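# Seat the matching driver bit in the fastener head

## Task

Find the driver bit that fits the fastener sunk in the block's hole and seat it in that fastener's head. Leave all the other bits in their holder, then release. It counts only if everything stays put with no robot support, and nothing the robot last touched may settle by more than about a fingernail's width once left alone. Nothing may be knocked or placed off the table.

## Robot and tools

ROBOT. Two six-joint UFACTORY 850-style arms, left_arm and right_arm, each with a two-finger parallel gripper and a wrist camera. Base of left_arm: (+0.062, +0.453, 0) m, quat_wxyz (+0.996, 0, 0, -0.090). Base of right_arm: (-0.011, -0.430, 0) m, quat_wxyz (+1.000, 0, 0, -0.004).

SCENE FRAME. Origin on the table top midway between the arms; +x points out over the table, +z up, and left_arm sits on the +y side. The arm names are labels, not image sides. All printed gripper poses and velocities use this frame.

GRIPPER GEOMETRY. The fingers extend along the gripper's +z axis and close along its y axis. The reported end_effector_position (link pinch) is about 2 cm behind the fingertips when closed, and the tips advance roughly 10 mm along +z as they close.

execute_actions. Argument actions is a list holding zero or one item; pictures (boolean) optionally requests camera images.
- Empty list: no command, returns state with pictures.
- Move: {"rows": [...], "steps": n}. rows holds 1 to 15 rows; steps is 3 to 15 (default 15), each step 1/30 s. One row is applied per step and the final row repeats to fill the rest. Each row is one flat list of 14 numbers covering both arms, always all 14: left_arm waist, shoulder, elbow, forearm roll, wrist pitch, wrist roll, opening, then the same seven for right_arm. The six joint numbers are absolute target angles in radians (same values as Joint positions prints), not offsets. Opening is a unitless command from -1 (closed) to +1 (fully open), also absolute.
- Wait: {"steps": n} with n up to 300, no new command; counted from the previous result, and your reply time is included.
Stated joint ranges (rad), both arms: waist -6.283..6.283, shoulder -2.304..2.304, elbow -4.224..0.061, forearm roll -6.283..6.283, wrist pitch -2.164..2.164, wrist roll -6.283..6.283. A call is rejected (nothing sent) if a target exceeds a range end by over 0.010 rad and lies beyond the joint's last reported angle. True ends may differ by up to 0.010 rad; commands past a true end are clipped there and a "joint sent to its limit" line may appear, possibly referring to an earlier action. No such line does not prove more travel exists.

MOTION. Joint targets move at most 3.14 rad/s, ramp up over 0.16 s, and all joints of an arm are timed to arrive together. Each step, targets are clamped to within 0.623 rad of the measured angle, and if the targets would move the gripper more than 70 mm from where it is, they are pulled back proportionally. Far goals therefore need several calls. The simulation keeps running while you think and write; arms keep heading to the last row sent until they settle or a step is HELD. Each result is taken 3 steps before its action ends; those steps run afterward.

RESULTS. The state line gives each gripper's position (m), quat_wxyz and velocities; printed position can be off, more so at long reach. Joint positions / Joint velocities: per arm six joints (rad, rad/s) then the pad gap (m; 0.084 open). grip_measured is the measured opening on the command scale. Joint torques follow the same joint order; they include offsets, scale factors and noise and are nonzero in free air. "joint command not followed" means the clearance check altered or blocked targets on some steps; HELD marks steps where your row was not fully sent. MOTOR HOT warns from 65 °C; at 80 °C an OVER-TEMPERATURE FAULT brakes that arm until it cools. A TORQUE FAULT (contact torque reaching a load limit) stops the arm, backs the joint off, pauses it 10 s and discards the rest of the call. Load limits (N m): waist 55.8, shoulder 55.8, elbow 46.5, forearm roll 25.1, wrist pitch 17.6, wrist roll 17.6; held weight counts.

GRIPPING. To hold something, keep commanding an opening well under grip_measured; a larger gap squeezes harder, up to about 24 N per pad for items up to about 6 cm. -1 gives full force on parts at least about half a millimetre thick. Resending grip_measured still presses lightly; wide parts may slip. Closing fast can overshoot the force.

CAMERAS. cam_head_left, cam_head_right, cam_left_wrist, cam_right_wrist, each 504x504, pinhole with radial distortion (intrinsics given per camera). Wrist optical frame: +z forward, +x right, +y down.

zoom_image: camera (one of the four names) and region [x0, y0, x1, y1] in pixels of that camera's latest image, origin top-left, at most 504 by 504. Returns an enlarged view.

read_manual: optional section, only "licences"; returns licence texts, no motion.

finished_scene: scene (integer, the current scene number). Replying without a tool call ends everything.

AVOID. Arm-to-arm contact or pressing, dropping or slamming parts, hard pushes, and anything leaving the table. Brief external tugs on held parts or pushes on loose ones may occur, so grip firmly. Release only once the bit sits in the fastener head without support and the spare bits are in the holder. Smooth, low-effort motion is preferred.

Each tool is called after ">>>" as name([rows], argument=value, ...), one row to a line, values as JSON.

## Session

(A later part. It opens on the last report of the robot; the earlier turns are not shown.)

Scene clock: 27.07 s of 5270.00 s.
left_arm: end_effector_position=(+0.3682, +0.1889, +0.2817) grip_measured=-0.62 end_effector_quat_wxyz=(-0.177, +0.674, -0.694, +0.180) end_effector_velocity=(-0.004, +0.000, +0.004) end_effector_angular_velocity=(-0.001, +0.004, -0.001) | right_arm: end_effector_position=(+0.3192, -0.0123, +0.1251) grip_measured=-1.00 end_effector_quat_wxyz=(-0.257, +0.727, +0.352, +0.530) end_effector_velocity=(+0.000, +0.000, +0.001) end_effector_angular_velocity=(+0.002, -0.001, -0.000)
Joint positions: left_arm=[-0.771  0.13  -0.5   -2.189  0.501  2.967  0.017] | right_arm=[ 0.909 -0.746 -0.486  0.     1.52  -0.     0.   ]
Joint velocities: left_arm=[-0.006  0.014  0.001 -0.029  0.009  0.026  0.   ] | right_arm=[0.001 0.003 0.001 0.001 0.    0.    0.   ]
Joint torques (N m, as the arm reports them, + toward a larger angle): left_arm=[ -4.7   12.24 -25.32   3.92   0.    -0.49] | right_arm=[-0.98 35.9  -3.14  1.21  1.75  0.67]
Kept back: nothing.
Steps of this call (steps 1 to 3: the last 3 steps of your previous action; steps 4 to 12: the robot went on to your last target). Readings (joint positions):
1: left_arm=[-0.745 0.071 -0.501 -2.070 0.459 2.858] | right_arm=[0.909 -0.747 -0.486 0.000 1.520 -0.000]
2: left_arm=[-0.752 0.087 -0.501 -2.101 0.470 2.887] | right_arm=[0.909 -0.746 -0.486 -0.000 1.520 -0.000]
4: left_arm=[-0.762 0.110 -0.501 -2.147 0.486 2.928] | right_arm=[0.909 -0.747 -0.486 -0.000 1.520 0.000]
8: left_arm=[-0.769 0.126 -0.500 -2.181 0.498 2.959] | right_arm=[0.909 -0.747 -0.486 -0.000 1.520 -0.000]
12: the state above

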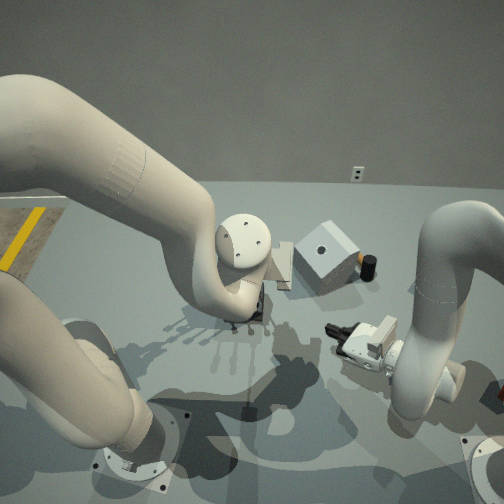

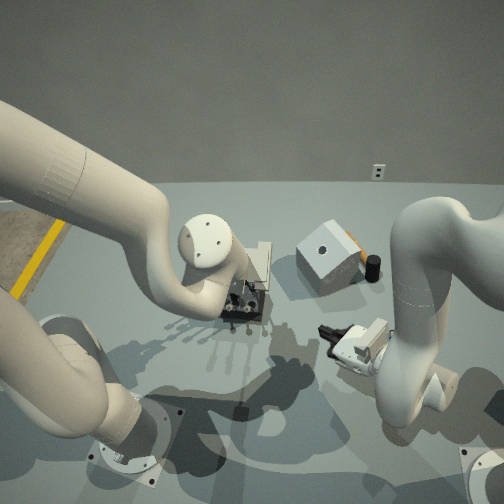

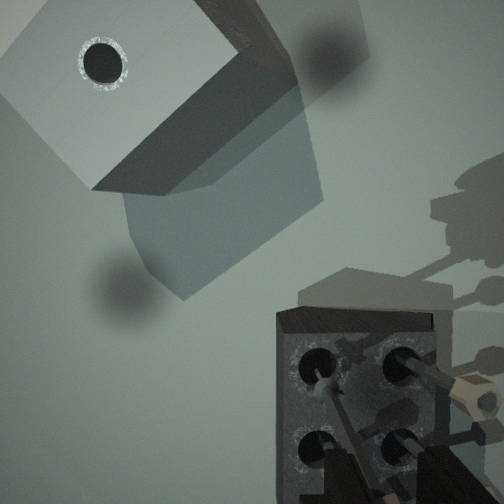

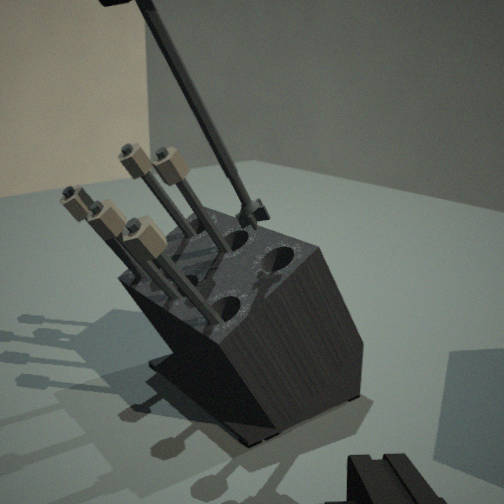

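>>> execute_actions([
  {"rows":[[-0.764,0.115,-0.5,-2.159,0.489,2.94,-0.9,0.909,-0.7465,-0.486,0,1.52,0,-1],[-0.7565,0.098,-0.4998,-2.126,0.476,2.91,-0.9,0.909,-0.7465,-0.486,0,1.52,0,-1],[-0.749,0.081,-0.4996,-2.093,0.463,2.88,-0.9,0.909,-0.7465,-0.486,0,1.52,0,-1],[-0.7417,0.0643,-0.4996,-2.0596,0.4498,2.8501,-0.9,0.909,-0.7465,-0.486,0,1.52,0,-1]],"steps":15},
], pictures=true)

>>> zoom_image(camera="cam_left_wrist", region=[285,340,375,430])

>>> zoom_image(camera="cam_right_wrist", region=[220,200,320,300])

Scene clock: 27.67 s of 5270.00 s.
left_arm: end_effector_position=(+0.3807, +0.1875, +0.2618) grip_measured=-0.62 end_effector_quat_wxyz=(-0.178, +0.674, -0.693, +0.182) end_effector_velocity=(+0.008, -0.002, -0.010) end_effector_angular_velocity=(-0.014, -0.003, +0.002) | right_arm: end_effector_position=(+0.3192, -0.0123, +0.1251) grip_measured=-1.00 end_effector_quat_wxyz=(-0.257, +0.727, +0.352, +0.530) end_effector_velocity=(+0.000, -0.001, -0.001) end_effector_angular_velocity=(-0.001, +0.000, -0.001)
Joint positions: left_arm=[-0.743  0.068 -0.5   -2.067  0.453  2.857  0.017] | right_arm=[ 0.909 -0.747 -0.486  0.     1.52  -0.     0.   ]
Joint velocities: left_arm=[ 0.019 -0.035 -0.003  0.079 -0.033 -0.075  0.   ] | right_arm=[-0.    -0.001  0.     0.001 -0.    -0.     0.   ]
Joint torques (N m, as the arm reports them, + toward a larger angle): left_arm=[ -6.2   16.42 -24.78   3.68   0.14  -0.44] | right_arm=[-0.64 36.   -3.1   0.88  1.68  0.8 ]
Steps of this call (steps 1 to 6: the robot went on to your last target; steps 7 to 18: the first 12 steps of this action). Readings (joint positions):
7: left_arm=[-0.771 0.132 -0.500 -2.192 0.502 2.969] | right_arm=[0.909 -0.747 -0.486 0.000 1.520 0.000]
8: left_arm=[-0.771 0.131 -0.500 -2.189 0.501 2.967] | right_arm=[0.909 -0.747 -0.486 0.000 1.520 0.000]
10: left_arm=[-0.766 0.119 -0.500 -2.166 0.492 2.946] | right_arm=[0.909 -0.747 -0.486 -0.000 1.520 0.000]
14: left_arm=[-0.749 0.080 -0.499 -2.092 0.463 2.880] | right_arm=[0.909 -0.746 -0.486 -0.000 1.520 0.000]
18: the state above

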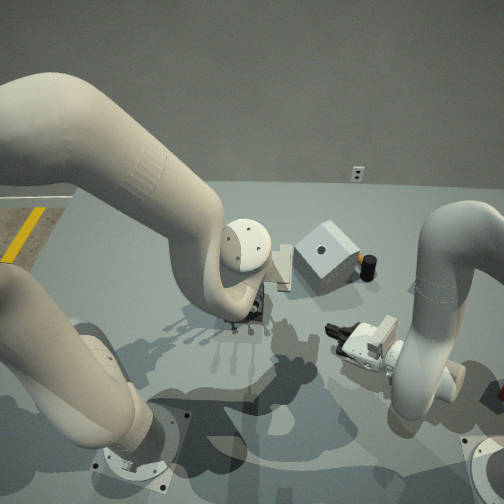

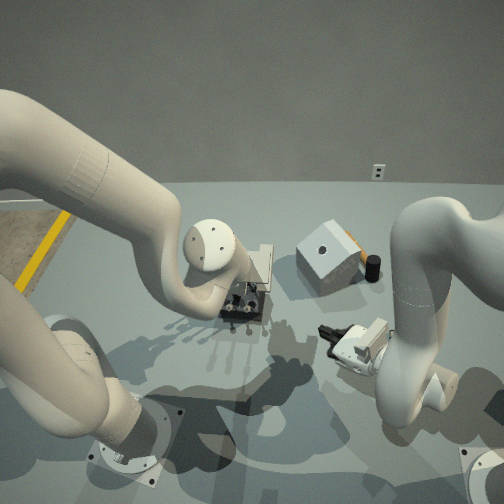

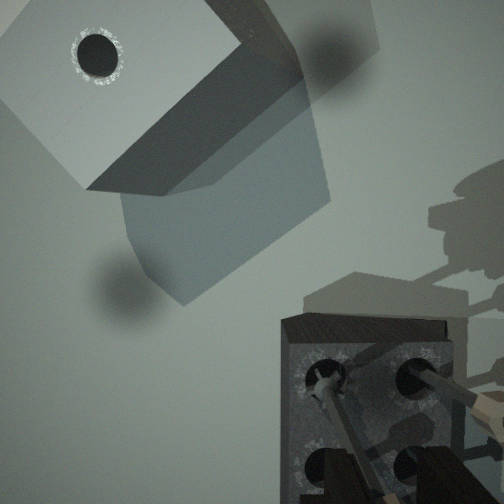

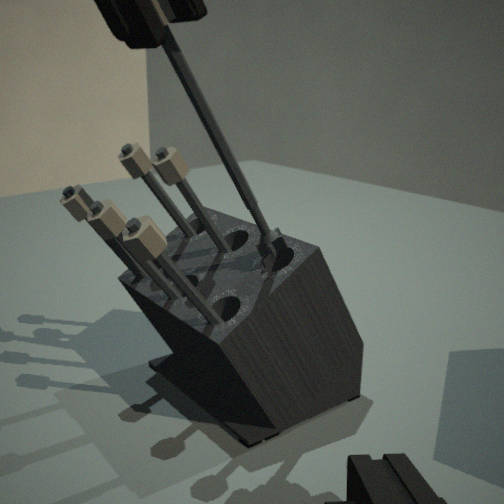

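Region (285, 340, 375, 430) of cam_left_wrist's 504x504 image, scaled by 5.600, with more detail than that image has.

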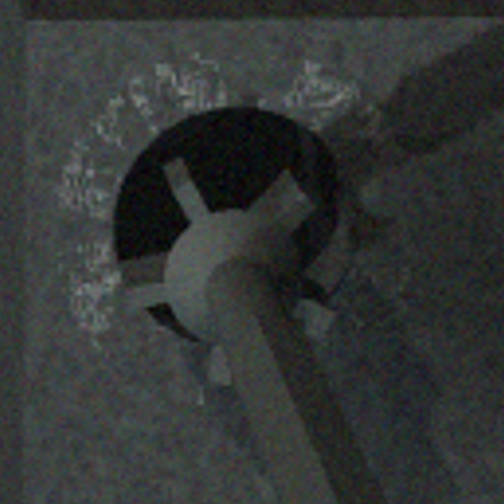

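Region (220, 200, 320, 300) of cam_right_wrist's 504x504 image, scaled by 5.040, with more detail than that image has.

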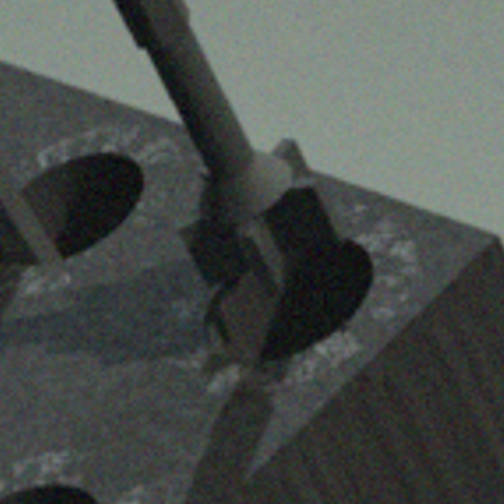

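>>> execute_actions([
  {"rows":[[-0.7385,0.0643,-0.4996,-2.0596,0.4498,2.8501,-0.9,0.909,-0.7465,-0.486,0,1.52,0,-1],[-0.7385,0.0643,-0.4996,-2.0596,0.4498,2.8501,-0.9,0.909,-0.7465,-0.486,0,1.52,0,-1],[-0.7385,0.0643,-0.4996,-2.0596,0.4498,2.8501,-0.9,0.909,-0.7465,-0.486,0,1.52,0,-1],[-0.7365,0.0595,-0.4998,-2.049,0.447,2.8405,-0.9,0.909,-0.7465,-0.486,0,1.52,0,-1],[-0.7345,0.054,-0.5,-2.039,0.444,2.831,-0.9,0.909,-0.7465,-0.486,0,1.52,0,-1],[-0.732,0.049,-0.500,-2.028,0.441,2.821,-0.9,0.909,-0.7465,-0.486,0,1.52,0,-1]],"steps":15},
], pictures=true)

>>> zoom_image(camera="cam_left_wrist", region=[285,340,375,430])

Scene clock: 28.23 s of 5270.00 s.
left_arm: end_effector_position=(+0.3850, +0.1880, +0.2569) grip_measured=-0.62 end_effector_quat_wxyz=(-0.178, +0.675, -0.692, +0.183) end_effector_velocity=(+0.007, -0.006, +0.002) end_effector_angular_velocity=(-0.020, -0.012, -0.001) | right_arm: end_effector_position=(+0.3192, -0.0123, +0.1251) grip_measured=-1.00 end_effector_quat_wxyz=(-0.257, +0.727, +0.352, +0.530) end_effector_velocity=(-0.000, -0.000, -0.000) end_effector_angular_velocity=(-0.001, +0.000, +0.000)
Joint positions: left_arm=[-0.733  0.051 -0.501 -2.032  0.442  2.825  0.017] | right_arm=[ 0.909 -0.746 -0.486  0.     1.52   0.     0.   ]
Joint velocities: left_arm=[ 0.007 -0.01  -0.012  0.039 -0.016 -0.038  0.   ] | right_arm=[ 0.001 -0.001  0.     0.001 -0.    -0.     0.   ]
Joint torques (N m, as the arm reports them, + toward a larger angle): left_arm=[ -0.56   8.23 -20.41   4.75  -0.07  -0.28] | right_arm=[-0.49 36.54 -2.86  0.84  1.71  0.75]
Steps of this call (steps 1 to 3: the last 3 steps of your previous action; steps 4 to 5: the robot went on to your last target; steps 6 to 17: the first 12 steps of this action). Readings (joint positions):
6: left_arm=[-0.742 0.065 -0.500 -2.061 0.450 2.851] | right_arm=[0.909 -0.747 -0.486 -0.000 1.520 -0.000]
7: left_arm=[-0.741 0.065 -0.500 -2.060 0.450 2.851] | right_arm=[0.909 -0.746 -0.486 -0.000 1.520 0.000]
9: left_arm=[-0.740 0.065 -0.500 -2.060 0.450 2.850] | right_arm=[0.909 -0.747 -0.486 0.000 1.520 0.000]
13: left_arm=[-0.736 0.057 -0.500 -2.044 0.445 2.836] | right_arm=[0.909 -0.747 -0.486 0.000 1.520 0.000]
17: the state above

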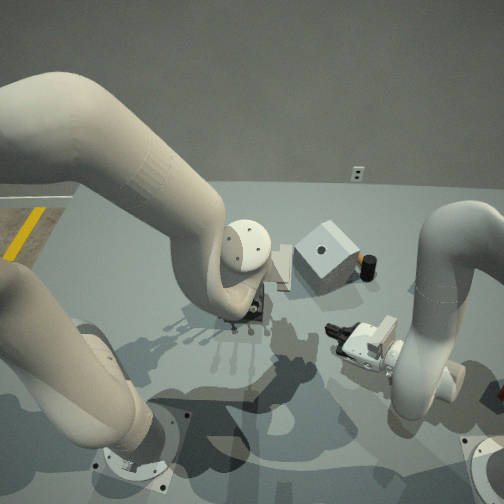

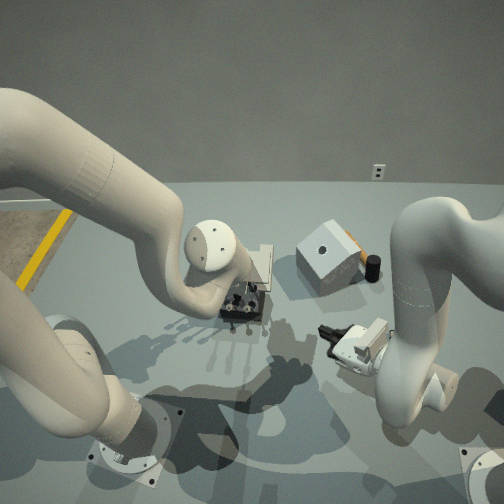

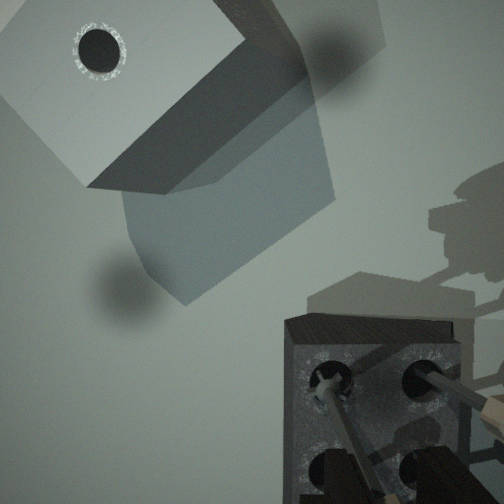

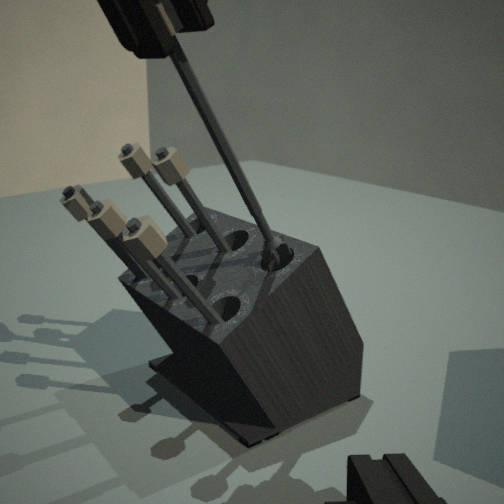

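Region (285, 340, 375, 430) of cam_left_wrist's 504x504 image, scaled by 5.600, with more detail than that image has.

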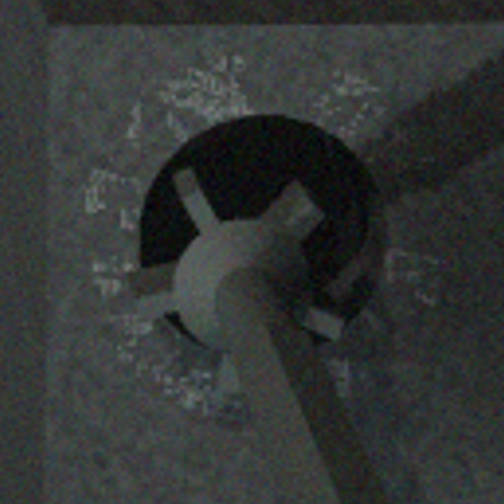

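>>> execute_actions([
  {"rows":[[-0.7385,0.0643,-0.4996,-2.0596,0.4498,2.8501,-0.9,0.909,-0.7465,-0.486,0,1.52,0,-1],[-0.7385,0.0643,-0.4996,-2.0596,0.4498,2.8501,-0.9,0.909,-0.7465,-0.486,0,1.52,0,-1],[-0.7385,0.0643,-0.4996,-2.0596,0.4498,2.8501,-0.9,0.909,-0.7465,-0.486,0,1.52,0,-1],[-0.7385,0.0643,-0.4996,-2.0596,0.4498,2.8501,-0.9,0.909,-0.7465,-0.486,0,1.52,0,-1],[-0.7385,0.0643,-0.4996,-2.0596,0.4498,2.8501,-0.9,0.909,-0.7465,-0.486,0,1.52,0,-1],[-0.7385,0.0643,-0.4996,-2.0596,0.4498,2.8501,-0.9,0.909,-0.7465,-0.486,0,1.52,0,-1],[-0.733,0.0643,-0.4996,-2.0596,0.4498,2.8501,-0.9,0.909,-0.7465,-0.486,0,1.52,0,-1]],"steps":15},
])

>>> execute_actions([
  {"steps":6},
], pictures=true)

>>> zoom_image(camera="cam_left_wrist", region=[285,340,375,430])

Scene clock: 29.30 s of 5270.00 s.
left_arm: end_effector_position=(+0.3833, +0.1901, +0.2599) grip_measured=-0.62 end_effector_quat_wxyz=(-0.178, +0.677, -0.691, +0.181) end_effector_velocity=(+0.005, +0.002, +0.005) end_effector_angular_velocity=(-0.006, -0.005, +0.015) | right_arm: end_effector_position=(+0.3192, -0.0123, +0.1251) grip_measured=-1.00 end_effector_quat_wxyz=(-0.257, +0.727, +0.352, +0.530) end_effector_velocity=(+0.000, -0.000, -0.000) end_effector_angular_velocity=(-0.001, +0.000, -0.001)
Joint positions: left_arm=[-0.734  0.063 -0.499 -2.059  0.45   2.849  0.017] | right_arm=[ 0.909 -0.747 -0.486  0.     1.52  -0.     0.   ]
Joint velocities: left_arm=[ 0.012  0.007 -0.005 -0.009  0.004  0.007  0.   ] | right_arm=[ 0.    -0.001 -0.     0.001 -0.     0.     0.   ]
Joint torques (N m, as the arm reports them, + toward a larger angle): left_arm=[ -6.75  15.08 -24.49   5.29   0.06  -0.08] | right_arm=[ 0.06 36.71 -3.34  0.99  1.69  0.72]
Steps of this call (steps 1 to 3: the last 3 steps of your previous action; steps 4 to 15: the robot went on to your last target; steps 16 to 20: nothing new was sent; steps 21 to 32: the first 12 steps of this action). Readings (joint positions):
21: left_arm=[-0.732 0.049 -0.500 -2.028 0.441 2.821] | right_arm=[0.909 -0.746 -0.486 0.000 1.520 -0.000]
22: left_arm=[-0.732 0.050 -0.500 -2.030 0.442 2.824] | right_arm=[0.909 -0.747 -0.486 0.000 1.520 0.000]
24: left_arm=[-0.735 0.055 -0.498 -2.044 0.445 2.835] | right_arm=[0.909 -0.746 -0.486 0.000 1.520 -0.000]
28: left_arm=[-0.737 0.061 -0.498 -2.056 0.449 2.847] | right_arm=[0.909 -0.747 -0.486 0.000 1.520 0.000]
32: the state above

Scene clock: 29.50 s of 5270.00 s.
left_arm: end_effector_position=(+0.3836, +0.1901, +0.2604) grip_measured=-0.62 end_effector_quat_wxyz=(-0.178, +0.677, -0.690, +0.182) end_effector_velocity=(+0.000, -0.001, +0.001) end_effector_angular_velocity=(-0.005, -0.000, -0.001) | right_arm: end_effector_position=(+0.3192, -0.0123, +0.1251) grip_measured=-1.00 end_effector_quat_wxyz=(-0.257, +0.727, +0.352, +0.530) end_effector_velocity=(+0.000, +0.000, +0.001) end_effector_angular_velocity=(+0.001, -0.001, -0.000)
Joint positions: left_arm=[-0.733  0.064 -0.499 -2.059  0.45   2.85   0.017] | right_arm=[ 0.909 -0.746 -0.486 -0.     1.52  -0.     0.   ]
Joint velocities: left_arm=[ 0.001  0.002 -0.001 -0.001 -0.004  0.001 -0.   ] | right_arm=[-0.     0.002  0.001 -0.    -0.    -0.     0.   ]
Joint torques (N m, as the arm reports them, + toward a larger angle): left_arm=[ -2.91   9.26 -24.48   4.54   0.12   0.1 ] | right_arm=[-0.38 35.37 -3.26  0.69  1.64  0.78]
Kept back: nothing.
Steps of this call (steps 1 to 3: the last 3 steps of your previous action; steps 4 to 6: the robot went on to your last target). Readings (joint positions):
1: left_arm=[-0.734 0.064 -0.499 -2.059 0.450 2.849] | right_arm=[0.909 -0.746 -0.486 0.000 1.520 -0.000]
2: left_arm=[-0.733 0.064 -0.499 -2.059 0.450 2.850] | right_arm=[0.909 -0.747 -0.486 0.000 1.520 -0.000]
4: left_arm=[-0.733 0.064 -0.499 -2.059 0.450 2.850] | right_arm=[0.909 -0.747 -0.486 0.000 1.520 -0.000]
6: the state above

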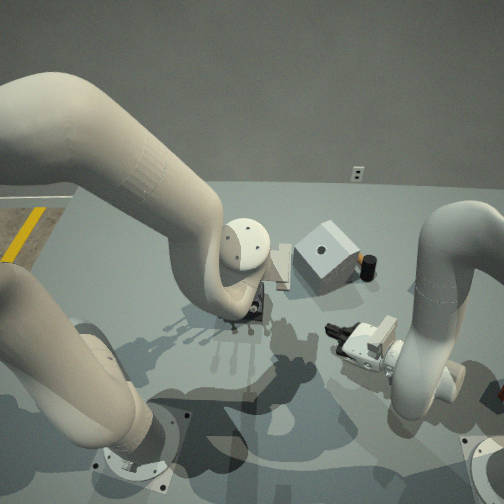

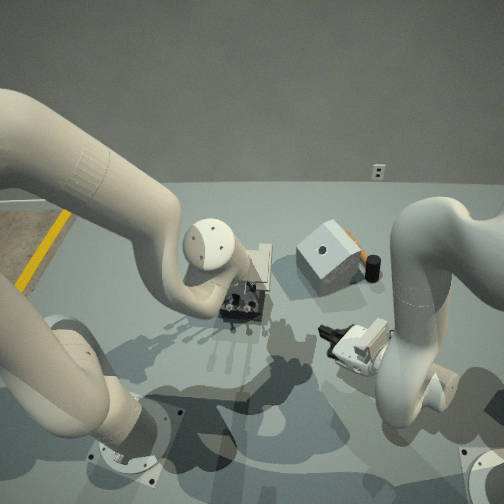

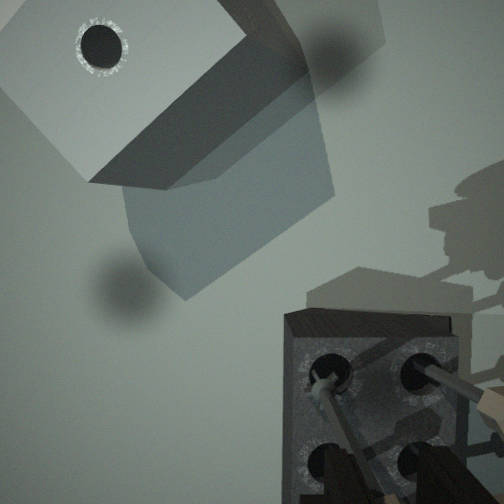

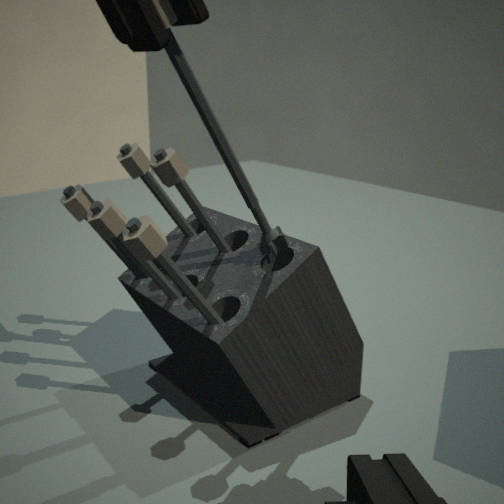

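Region (285, 340, 375, 430) of cam_left_wrist's 504x504 image, scaled by 5.600, with more detail than that image has.

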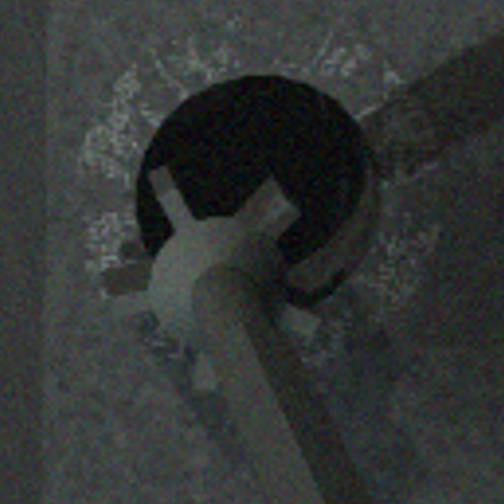

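>>> execute_actions([
  {"rows":[[-0.738,0.0643,-0.4996,-2.066,0.452,2.855,-0.9,0.909,-0.7465,-0.486,0,1.52,0,-1],[-0.742,0.0643,-0.4996,-2.068,0.453,2.858,-0.9,0.909,-0.7465,-0.486,0,1.52,0,-1],[-0.746,0.0643,-0.4996,-2.07,0.454,2.86,-0.9,0.909,-0.7465,-0.486,0,1.52,0,-1],[-0.7485,0.063,-0.4996,-2.07,0.454,2.86,-0.9,0.909,-0.7465,-0.486,0,1.52,0,-1]],"steps":15},
], pictures=true)

>>> zoom_image(camera="cam_left_wrist", region=[285,340,375,430])

Scene clock: 30.20 s of 5270.00 s.
left_arm: end_effector_position=(+0.3791, +0.1867, +0.2597) grip_measured=-0.62 end_effector_quat_wxyz=(-0.178, +0.673, -0.695, +0.180) end_effector_velocity=(-0.002, -0.002, +0.000) end_effector_angular_velocity=(+0.000, +0.001, -0.006) | right_arm: end_effector_position=(+0.3192, -0.0123, +0.1251) grip_measured=-1.00 end_effector_quat_wxyz=(-0.257, +0.727, +0.352, +0.530) end_effector_velocity=(+0.000, -0.000, -0.000) end_effector_angular_velocity=(-0.000, +0.000, -0.001)
Joint positions: left_arm=[-0.748  0.063 -0.5   -2.07   0.454  2.86   0.017] | right_arm=[ 0.909 -0.746 -0.486  0.     1.52  -0.     0.   ]
Joint velocities: left_arm=[-0.007 -0.    -0.001 -0.004  0.     0.003 -0.   ] | right_arm=[-0. -0.  0.  0. -0.  0.  0.]
Joint torques (N m, as the arm reports them, + toward a larger angle): left_arm=[ -4.48  14.19 -25.17   4.38  -0.01  -0.01] | right_arm=[-0.56 35.22 -2.94  1.35  1.63  0.76]
Steps of this call (steps 1 to 9: the robot went on to your last target; steps 10 to 21: the first 12 steps of this action). Readings (joint positions):
10: left_arm=[-0.733 0.064 -0.500 -2.060 0.450 2.850] | right_arm=[0.909 -0.746 -0.486 0.000 1.520 0.000]
11: left_arm=[-0.734 0.064 -0.500 -2.060 0.450 2.851] | right_arm=[0.909 -0.746 -0.486 0.000 1.520 0.000]
13: left_arm=[-0.738 0.064 -0.500 -2.064 0.452 2.854] | right_arm=[0.909 -0.746 -0.486 0.000 1.520 0.000]
17: left_arm=[-0.746 0.063 -0.500 -2.069 0.453 2.858] | right_arm=[0.909 -0.747 -0.486 0.000 1.520 0.000]
21: the state above

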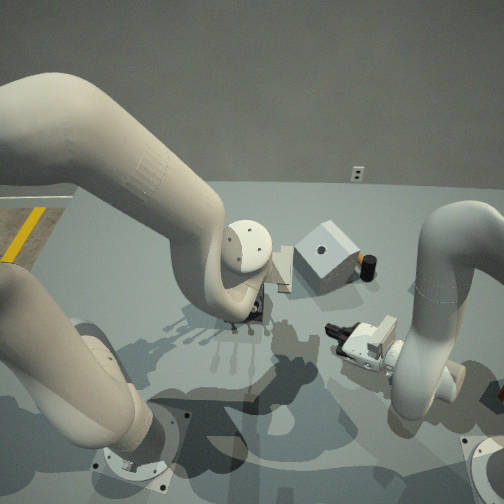

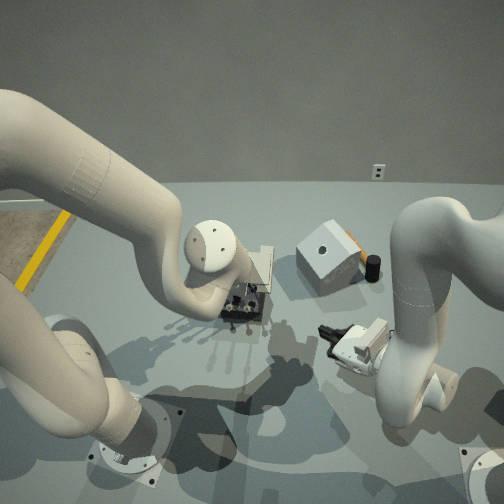

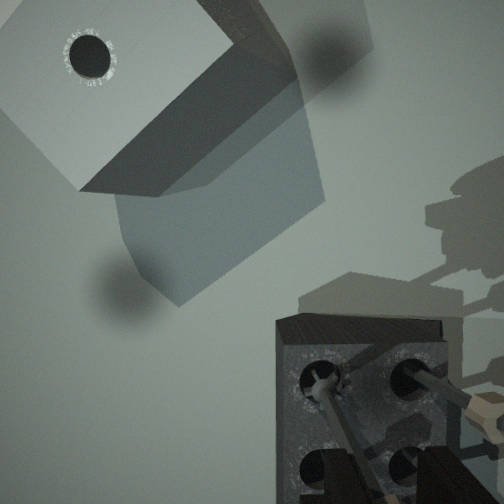

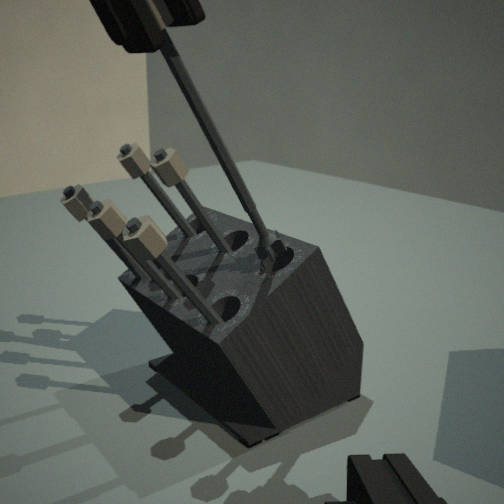

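Region (285, 340, 375, 430) of cam_left_wrist's 504x504 image, scaled by 5.600, with more detail than that image has.

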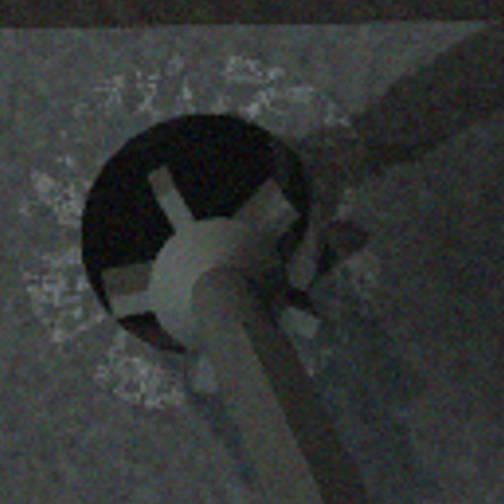

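>>> execute_actions([
  {"rows":[[-0.746,0.0576,-0.4996,-2.0596,0.4498,2.8501,-0.9,0.909,-0.7465,-0.486,0,1.52,0,-1],[-0.7445,0.0538,-0.4997,-2.052,0.4476,2.843,-0.9,0.909,-0.7465,-0.486,0,1.52,0,-1],[-0.743,0.050,-0.4998,-2.044,0.4454,2.8355,-0.9,0.909,-0.7465,-0.486,0,1.52,0,-1],[-0.7412,0.046,-0.5,-2.036,0.443,2.828,-0.9,0.909,-0.7465,-0.486,0,1.52,0,-1],[-0.7396,0.0423,-0.500,-2.028,0.441,2.821,-0.9,0.909,-0.7465,-0.486,0,1.52,0,-1],[-0.738,0.0385,-0.5002,-2.02,0.4387,2.8135,-0.9,0.909,-0.7465,-0.486,0,1.52,0,-1],[-0.7364,0.0345,-0.5005,-2.012,0.4365,2.806,-0.9,0.909,-0.7465,-0.486,0,1.52,0,-1]],"steps":15},
], pictures=true)

>>> zoom_image(camera="cam_left_wrist", region=[285,340,375,430])

Scene clock: 30.80 s of 5270.00 s.
left_arm: end_effector_position=(+0.3837, +0.1866, +0.2514) grip_measured=-0.62 end_effector_quat_wxyz=(-0.178, +0.673, -0.695, +0.180) end_effector_velocity=(+0.005, -0.001, -0.008) end_effector_angular_velocity=(-0.004, -0.002, -0.000) | right_arm: end_effector_position=(+0.3192, -0.0123, +0.1251) grip_measured=-1.00 end_effector_quat_wxyz=(-0.257, +0.727, +0.352, +0.530) end_effector_velocity=(-0.001, +0.000, -0.001) end_effector_angular_velocity=(-0.001, +0.001, +0.002)
Joint positions: left_arm=[-0.738  0.037 -0.5   -2.018  0.438  2.811  0.017] | right_arm=[ 0.909 -0.746 -0.486 -0.     1.52  -0.     0.   ]
Joint velocities: left_arm=[ 0.011 -0.028 -0.002  0.06  -0.019 -0.057  0.   ] | right_arm=[ 0.    -0.001 -0.    -0.001 -0.    -0.     0.   ]
Joint torques (N m, as the arm reports them, + toward a larger angle): left_arm=[ -3.87  15.37 -24.53   3.84   0.04   0.03] | right_arm=[-0.7  35.02 -3.21  0.76  1.67  0.74]
Steps of this call (steps 1 to 3: the last 3 steps of your previous action; steps 4 to 6: the robot went on to your last target; steps 7 to 18: the first 12 steps of this action). Readings (joint positions):
7: left_arm=[-0.748 0.063 -0.500 -2.070 0.454 2.860] | right_arm=[0.909 -0.747 -0.486 0.000 1.520 -0.000]
8: left_arm=[-0.748 0.062 -0.500 -2.069 0.453 2.859] | right_arm=[0.909 -0.747 -0.486 -0.000 1.520 -0.000]
10: left_arm=[-0.747 0.059 -0.500 -2.061 0.451 2.851] | right_arm=[0.909 -0.747 -0.486 0.000 1.520 0.000]
14: left_arm=[-0.741 0.046 -0.500 -2.035 0.443 2.828] | right_arm=[0.909 -0.746 -0.486 -0.000 1.520 0.000]
18: the state above

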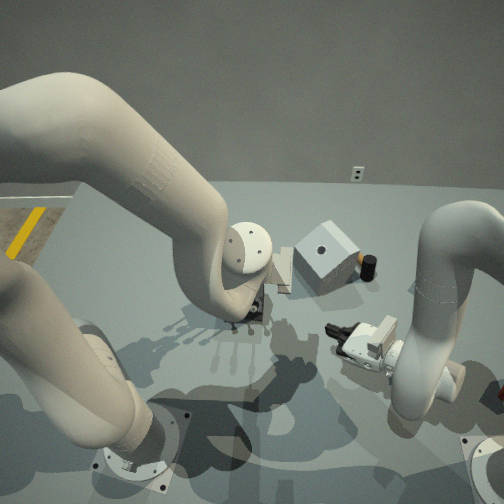

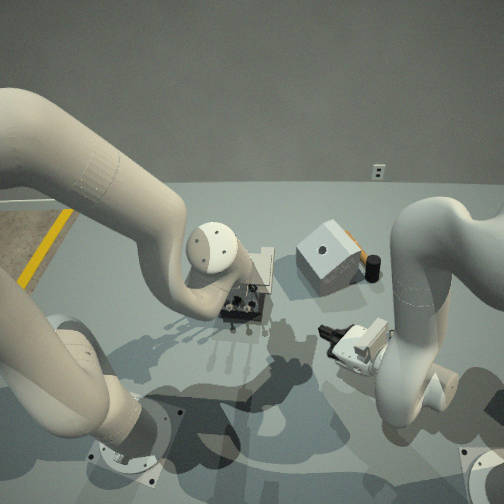

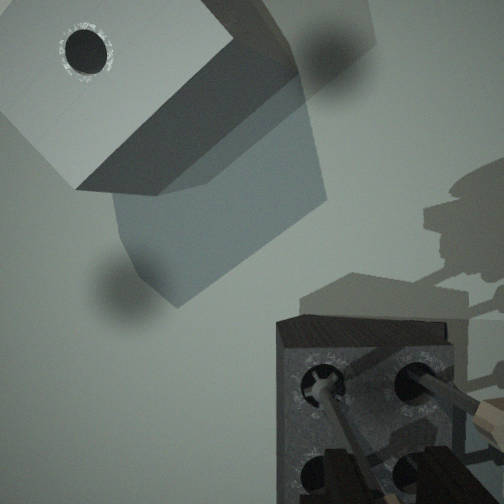

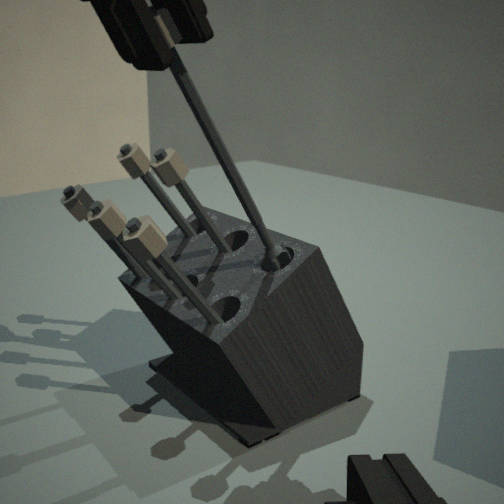

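Region (285, 340, 375, 430) of cam_left_wrist's 504x504 image, scaled by 5.600, with more detail than that image has.

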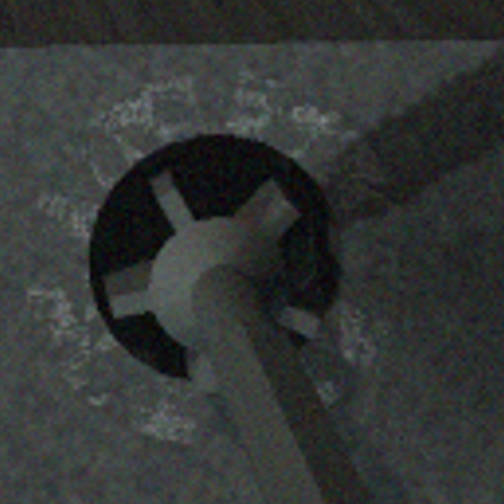

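>>> execute_actions([
  {"rows":[[-0.7333,0.0263,-0.501,-1.996,0.432,2.791,-0.9,0.909,-0.7465,-0.486,0,1.52,0,-1],[-0.7268,0.0113,-0.502,-1.963,0.423,2.761,-0.9,0.909,-0.7465,-0.486,0,1.52,0,-1],[-0.7205,-0.0047,-0.503,-1.929,0.415,2.73,-0.9,0.909,-0.7465,-0.486,0,1.52,0,-1],[-0.7143,-0.0207,-0.5045,-1.895,0.407,2.699,-0.9,0.909,-0.7465,-0.486,0,1.52,0,-1],[-0.708,-0.0367,-0.506,-1.86,0.400,2.667,-0.9,0.909,-0.7465,-0.486,0,1.52,0,-1],[-0.7018,-0.0527,-0.508,-1.824,0.393,2.634,-0.9,0.909,-0.7465,-0.486,0,1.52,0,-1],[-0.6958,-0.0689,-0.5097,-1.788,0.3863,2.6016,-0.9,0.909,-0.7465,-0.486,0,1.52,0,-1],[-0.6899,-0.0853,-0.5123,-1.75,0.382,2.5665,-0.9,0.909,-0.7465,-0.486,0,1.52,0,-1],[-0.684,-0.1017,-0.515,-1.712,0.378,2.531,-0.9,0.909,-0.7465,-0.486,0,1.52,0,-1],[-0.678,-0.118,-0.5177,-1.674,0.3735,2.496,-0.9,0.909,-0.7465,-0.486,0,1.52,0,-1],[-0.6722,-0.1344,-0.5203,-1.636,0.369,2.461,-0.9,0.909,-0.7465,-0.486,0,1.52,0,-1],[-0.6683,-0.1457,-0.5227,-1.609,0.368,2.436,-0.9,0.909,-0.7465,-0.486,0,1.52,0,-1],[-0.6643,-0.1567,-0.525,-1.582,0.367,2.41,-0.9,0.909,-0.7465,-0.486,0,1.52,0,-1],[-0.6609,-0.1677,-0.5274,-1.555,0.365,2.385,-0.9,0.909,-0.7465,-0.486,0,1.52,0,-1],[-0.6557,-0.1834,-0.5307,-1.517,0.3638,2.35,-0.9,0.909,-0.7465,-0.486,0,1.52,0,-1]],"steps":15},
])

>>> execute_actions([
  {"steps":13},
])

Scene clock: 31.53 s of 5270.00 s.
left_arm: end_effector_position=(+0.4035, +0.1860, +0.2173) grip_measured=-0.62 end_effector_quat_wxyz=(-0.179, +0.673, -0.695, +0.180) end_effector_velocity=(+0.077, -0.002, -0.138) end_effector_angular_velocity=(+0.007, +0.004, -0.007) | right_arm: end_effector_position=(+0.3192, -0.0123, +0.1251) grip_measured=-1.00 end_effector_quat_wxyz=(-0.257, +0.727, +0.352, +0.530) end_effector_velocity=(-0.001, -0.000, -0.001) end_effector_angular_velocity=(-0.002, +0.001, +0.002)
Joint positions: left_arm=[-0.694 -0.075 -0.511 -1.773  0.388  2.587  0.017] | right_arm=[ 0.909 -0.746 -0.486 -0.     1.52   0.     0.   ]
Joint velocities: left_arm=[ 0.168 -0.459 -0.066  1.048 -0.148 -0.96   0.   ] | right_arm=[ 0.    -0.003 -0.    -0.001  0.    -0.     0.   ]
Joint torques (N m, as the arm reports them, + toward a larger angle): left_arm=[ -5.07  18.12 -23.03   5.34   0.33  -0.07] | right_arm=[-0.42 35.76 -3.12  0.86  1.59  0.75]
Steps of this call (steps 1 to 3: the last 3 steps of your previous action; steps 4 to 10: the robot went on to your last target; steps 11 to 22: the first 12 steps of this action). Readings (joint positions):
11: left_arm=[-0.736 0.035 -0.501 -2.012 0.437 2.806] | right_arm=[0.909 -0.747 -0.486 0.000 1.520 -0.000]
12: left_arm=[-0.736 0.034 -0.501 -2.010 0.436 2.804] | right_arm=[0.909 -0.746 -0.486 0.000 1.520 -0.000]
14: left_arm=[-0.733 0.026 -0.501 -1.993 0.431 2.788] | right_arm=[0.909 -0.746 -0.486 -0.000 1.520 -0.000]
18: left_arm=[-0.716 -0.017 -0.505 -1.903 0.410 2.706] | right_arm=[0.909 -0.746 -0.486 -0.000 1.520 0.000]
22: the state above

Scene clock: 31.97 s of 5270.00 s.
left_arm: end_effector_position=(+0.4206, +0.1855, +0.1856) grip_measured=-0.62 end_effector_quat_wxyz=(-0.178, +0.673, -0.695, +0.180) end_effector_velocity=(+0.003, +0.000, -0.007) end_effector_angular_velocity=(-0.001, +0.003, -0.001) | right_arm: end_effector_position=(+0.3192, -0.0123, +0.1251) grip_measured=-1.00 end_effector_quat_wxyz=(-0.257, +0.727, +0.352, +0.530) end_effector_velocity=(+0.000, +0.001, +0.001) end_effector_angular_velocity=(+0.001, -0.001, +0.001)
Joint positions: left_arm=[-0.657 -0.181 -0.53  -1.523  0.364  2.355  0.017] | right_arm=[ 0.909 -0.746 -0.486 -0.     1.52   0.     0.   ]
Joint velocities: left_arm=[ 0.007 -0.023 -0.003  0.055 -0.004 -0.051 -0.   ] | right_arm=[ 0.001  0.001 -0.001 -0.    -0.     0.     0.   ]
Joint torques (N m, as the arm reports them, + toward a larger angle): left_arm=[ -5.59  17.1  -19.77   2.44   0.44  -0.41] | right_arm=[-0.6  35.33 -2.8   0.58  1.71  0.76]
Kept back: nothing.
Steps of this call (steps 1 to 3: the last 3 steps of your previous action; steps 4 to 13: the robot went on to your last target). Readings (joint positions):
1: left_arm=[-0.688 -0.090 -0.514 -1.738 0.383 2.555] | right_arm=[0.909 -0.746 -0.486 -0.000 1.520 0.000]
2: left_arm=[-0.683 -0.105 -0.516 -1.703 0.379 2.523] | right_arm=[0.909 -0.747 -0.486 0.000 1.520 -0.000]
4: left_arm=[-0.673 -0.133 -0.521 -1.637 0.373 2.462] | right_arm=[0.909 -0.746 -0.486 0.000 1.520 0.000]
8: left_arm=[-0.660 -0.171 -0.528 -1.548 0.366 2.379] | right_arm=[0.909 -0.746 -0.486 -0.000 1.520 -0.000]
13: the state above

>>> execute_actions([
  {"rows":[[-0.6557,-0.1834,-0.5307,-1.517,0.3638,2.35,-0.65,0.909,-0.7465,-0.486,0,1.52,0,-1],[-0.6557,-0.1834,-0.5307,-1.517,0.3638,2.35,-0.58,0.909,-0.7465,-0.486,0,1.52,0,-1],[-0.6557,-0.1834,-0.5307,-1.517,0.3638,2.35,-0.5,0.909,-0.7465,-0.486,0,1.52,0,-1],[-0.6557,-0.1834,-0.5307,-1.517,0.3638,2.35,-0.4,0.909,-0.7465,-0.486,0,1.52,0,-1],[-0.6557,-0.1834,-0.5307,-1.517,0.3638,2.35,-0.25,0.909,-0.7465,-0.486,0,1.52,0,-1],[-0.6557,-0.1834,-0.5307,-1.517,0.3638,2.35,-0.1,0.909,-0.7465,-0.486,0,1.52,0,-1],[-0.6557,-0.1834,-0.5307,-1.517,0.3638,2.35,0.05,0.909,-0.7465,-0.486,0,1.52,0,-1],[-0.6557,-0.1834,-0.5307,-1.517,0.3638,2.35,0.2,0.909,-0.7465,-0.486,0,1.52,0,-1],[-0.6609,-0.1677,-0.5274,-1.555,0.365,2.385,0.2,0.909,-0.7465,-0.486,0,1.52,0,-1],[-0.666,-0.148,-0.524,-1.595,0.367,2.423,0.2,0.909,-0.7465,-0.486,0,1.52,0,-1],[-0.6702,-0.13,-0.5203,-1.636,0.369,2.461,0.2,0.909,-0.7465,-0.486,0,1.52,0,-1],[-0.6758,-0.108,-0.5168,-1.687,0.375,2.508,0.2,0.909,-0.7465,-0.486,0,1.52,0,-1],[-0.6836,-0.084,-0.513,-1.737,0.381,2.555,0.2,0.909,-0.7465,-0.486,0,1.52,0,-1],[-0.6915,-0.0622,-0.5097,-1.788,0.3863,2.6016,0.2,0.909,-0.7465,-0.486,0,1.52,0,-1],[-0.6975,-0.046,-0.508,-1.824,0.393,2.634,0.2,0.909,-0.7465,-0.486,0,1.52,0,-1]],"steps":15},
])

>>> execute_actions([
  {"rows":[[-0.6975,-0.046,-0.508,-1.824,0.393,2.634,0.2,0.909,-0.7465,-0.486,0,1.52,0,-1],[-0.6975,-0.046,-0.508,-1.824,0.393,2.634,0.2,0.909,-0.7465,-0.486,0,1.52,0,-1],[-0.6975,-0.046,-0.508,-1.824,0.393,2.634,0.2,0.909,-0.7465,-0.486,0,1.52,0,-1],[-0.678,-0.03,-0.492,-1.814,0.385,2.642,0.2,0.909,-0.7465,-0.486,0,1.52,0,-1],[-0.658,-0.014,-0.476,-1.804,0.377,2.65,0.2,0.909,-0.7465,-0.486,0,1.52,0,-1],[-0.638,0.002,-0.46,-1.794,0.37,2.658,0.2,0.909,-0.7465,-0.486,0,1.52,0,-1],[-0.618,0.018,-0.444,-1.784,0.362,2.666,0.2,0.909,-0.7465,-0.486,0,1.52,0,-1],[-0.598,0.033,-0.428,-1.774,0.354,2.672,0.2,0.909,-0.7465,-0.486,0,1.52,0,-1],[-0.575,0.05,-0.413,-1.757,0.343,2.677,0.2,0.909,-0.7465,-0.486,0,1.52,0,-1],[-0.551,0.067,-0.397,-1.74,0.332,2.682,0.2,0.909,-0.7465,-0.486,0,1.52,0,-1],[-0.527,0.083,-0.381,-1.723,0.32,2.688,0.2,0.909,-0.7465,-0.486,0,1.52,0,-1],[-0.503,0.1,-0.366,-1.706,0.309,2.694,0.2,0.909,-0.7465,-0.486,0,1.52,0,-1],[-0.48,0.117,-0.350,-1.689,0.298,2.699,0.2,0.909,-0.7465,-0.486,0,1.52,0,-1]],"steps":15},
])

>>> execute_actions([
  {"rows":[[-0.48,0.117,-0.350,-1.689,0.298,2.699,0.2,0.909,-0.7465,-0.486,0,1.52,0,-1],[-0.48,0.117,-0.350,-1.689,0.298,2.699,0.2,0.909,-0.7465,-0.486,0,1.52,0,-1],[-0.48,0.117,-0.350,-1.689,0.298,2.699,0.2,0.909,-0.7465,-0.486,0,1.52,0,-1],[-0.475,0.099,-0.3525,-1.637,0.294,2.649,0.2,0.909,-0.7465,-0.486,0,1.52,0,-1],[-0.4696,0.081,-0.3547,-1.5851,0.2909,2.5991,0.2,0.909,-0.7465,-0.486,0,1.52,0,-1],[-0.4647,0.063,-0.3575,-1.532,0.289,2.548,0.2,0.909,-0.7465,-0.486,0,1.52,0,-1],[-0.4597,0.045,-0.36,-1.479,0.2885,2.4975,0.2,0.909,-0.7465,-0.486,0,1.52,0,-1]],"steps":15},
], pictures=true)

Scene clock: 33.67 s of 5270.00 s.
left_arm: end_effector_position=(+0.4191, +0.1858, +0.1882) grip_measured=+0.19 end_effector_quat_wxyz=(-0.178, +0.672, -0.696, +0.180) end_effector_velocity=(-0.035, +0.001, +0.081) end_effector_angular_velocity=(-0.015, -0.016, +0.010) | right_arm: end_effector_position=(+0.3192, -0.0123, +0.1251) grip_measured=-1.00 end_effector_quat_wxyz=(-0.257, +0.727, +0.352, +0.530) end_effector_velocity=(-0.000, +0.000, +0.000) end_effector_angular_velocity=(+0.000, -0.000, +0.001)
Joint positions: left_arm=[-0.659 -0.171 -0.528 -1.545  0.365  2.377  0.052] | right_arm=[ 0.909 -0.747 -0.486  0.     1.52  -0.     0.   ]
Joint velocities: left_arm=[-0.075  0.265  0.051 -0.584  0.026  0.541  0.004] | right_arm=[-0.     0.    -0.    -0.001 -0.    -0.     0.   ]
Joint torques (N m, as the arm reports them, + toward a larger angle): left_arm=[ -3.39  20.16 -22.21   0.4    0.44   0.22] | right_arm=[-0.89 35.75 -3.29  0.67  1.7   0.74]
Steps of this call (steps 1 to 30: the robot went on to your last target; steps 31 to 39: nothing new was sent; steps 40 to 51: the first 12 steps of this action). Readings (joint positions):
40: left_arm=[-0.656 -0.183 -0.531 -1.517 0.364 2.350] | right_arm=[0.909 -0.747 -0.486 0.000 1.520 0.000]
41: left_arm=[-0.656 -0.183 -0.531 -1.517 0.364 2.350] | right_arm=[0.909 -0.746 -0.486 -0.000 1.520 0.000]
43: left_arm=[-0.656 -0.183 -0.531 -1.517 0.364 2.350] | right_arm=[0.909 -0.747 -0.486 -0.000 1.520 0.000]
47: left_arm=[-0.656 -0.183 -0.531 -1.517 0.364 2.350] | right_arm=[0.909 -0.747 -0.486 0.000 1.520 -0.000]
51: the state above

Scene clock: 34.17 s of 5270.00 s.
left_arm: end_effector_position=(+0.4047, +0.2311, +0.2262) grip_measured=+0.19 end_effector_quat_wxyz=(-0.179, +0.675, -0.692, +0.181) end_effector_velocity=(+0.012, +0.250, +0.005) end_effector_angular_velocity=(-0.010, -0.006, -0.001) | right_arm: end_effector_position=(+0.3192, -0.0123, +0.1251) grip_measured=-1.00 end_effector_quat_wxyz=(-0.257, +0.727, +0.352, +0.530) end_effector_velocity=(-0.000, -0.000, -0.001) end_effector_angular_velocity=(-0.001, +0.001, +0.001)
Joint positions: left_arm=[-0.599  0.029 -0.432 -1.767  0.353  2.665  0.052] | right_arm=[ 0.909 -0.746 -0.486 -0.     1.52   0.     0.   ]
Joint velocities: left_arm=[ 0.598  0.459  0.431  0.348 -0.26   0.2    0.   ] | right_arm=[ 0.    -0.001  0.    -0.001  0.     0.     0.   ]
Joint torques (N m, as the arm reports them, + toward a larger angle): left_arm=[  0.88  10.34 -21.67   4.6   -0.06   0.  ] | right_arm=[-0.81 35.74 -3.3   0.67  1.71  0.8 ]
Steps of this call (steps 1 to 3: the last 3 steps of your previous action; steps 4 to 15: the first 12 steps of this action). Readings (joint positions):
4: left_arm=[-0.675 -0.116 -0.519 -1.667 0.375 2.490] | right_arm=[0.909 -0.746 -0.486 0.000 1.520 0.000]
5: left_arm=[-0.680 -0.099 -0.516 -1.705 0.379 2.524] | right_arm=[0.909 -0.747 -0.486 0.000 1.520 0.000]
7: left_arm=[-0.689 -0.071 -0.512 -1.765 0.386 2.579] | right_arm=[0.909 -0.746 -0.486 -0.000 1.520 0.000]
11: left_arm=[-0.666 -0.029 -0.485 -1.795 0.379 2.633] | right_arm=[0.909 -0.747 -0.486 -0.000 1.520 0.000]
15: the state above

Scene clock: 34.67 s of 5270.00 s.
left_arm: end_effector_position=(+0.4115, +0.2777, +0.2114) grip_measured=+0.19 end_effector_quat_wxyz=(-0.178, +0.674, -0.694, +0.182) end_effector_velocity=(+0.017, +0.004, -0.039) end_effector_angular_velocity=(+0.001, +0.012, -0.000) | right_arm: end_effector_position=(+0.3192, -0.0123, +0.1251) grip_measured=-1.00 end_effector_quat_wxyz=(-0.257, +0.727, +0.352, +0.530) end_effector_velocity=(-0.000, +0.000, -0.000) end_effector_angular_velocity=(+0.000, +0.001, +0.001)
Joint positions: left_arm=[-0.465  0.057 -0.359 -1.52   0.29   2.537  0.052] | right_arm=[ 0.909 -0.746 -0.486  0.     1.52  -0.     0.   ]
Joint velocities: left_arm=[ 0.05  -0.144 -0.014  0.451 -0.02  -0.425  0.   ] | right_arm=[-0.    -0.     0.    -0.002 -0.     0.     0.   ]
Joint torques (N m, as the arm reports them, + toward a larger angle): left_arm=[ -6.52  16.22 -22.65  -0.97   0.16   0.05] | right_arm=[-0.11 35.82 -3.12  1.04  1.8   0.66]
Steps of this call (steps 1 to 3: the last 3 steps of your previous action; steps 4 to 15: the first 12 steps of this action). Readings (joint positions):
4: left_arm=[-0.519 0.088 -0.377 -1.715 0.317 2.688] | right_arm=[0.909 -0.746 -0.486 0.000 1.520 -0.000]
5: left_arm=[-0.507 0.097 -0.368 -1.707 0.312 2.691] | right_arm=[0.909 -0.746 -0.486 -0.000 1.520 0.000]
7: left_arm=[-0.493 0.107 -0.359 -1.698 0.305 2.695] | right_arm=[0.909 -0.747 -0.486 0.000 1.520 0.000]
11: left_arm=[-0.478 0.093 -0.356 -1.630 0.296 2.638] | right_arm=[0.909 -0.747 -0.486 -0.000 1.520 -0.000]
15: the state above

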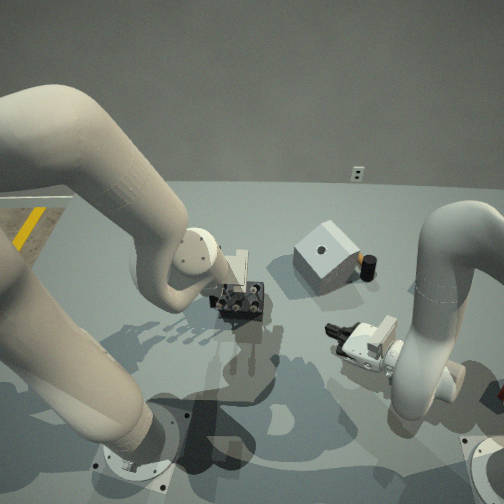

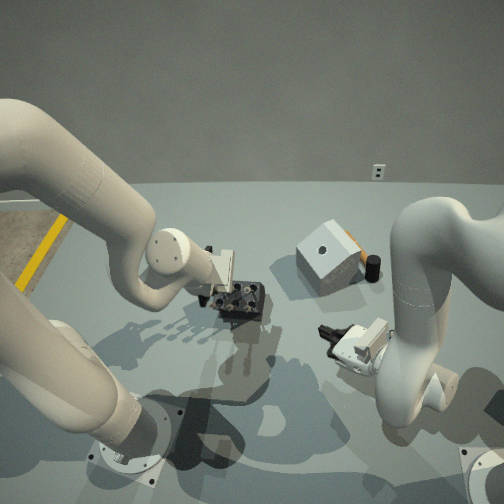

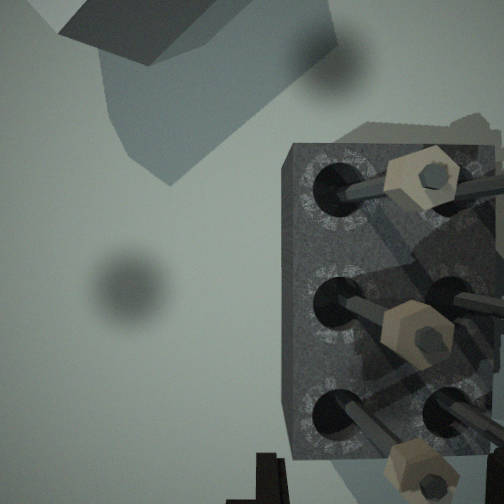

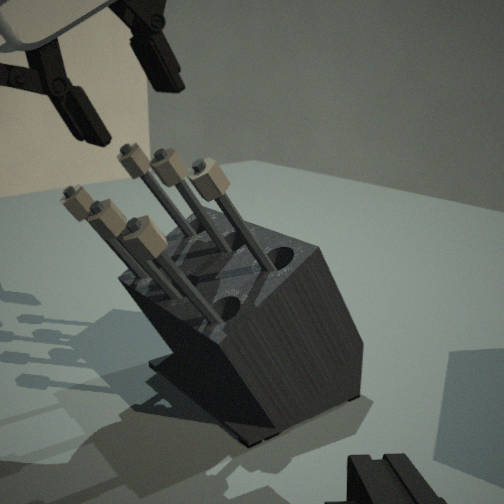

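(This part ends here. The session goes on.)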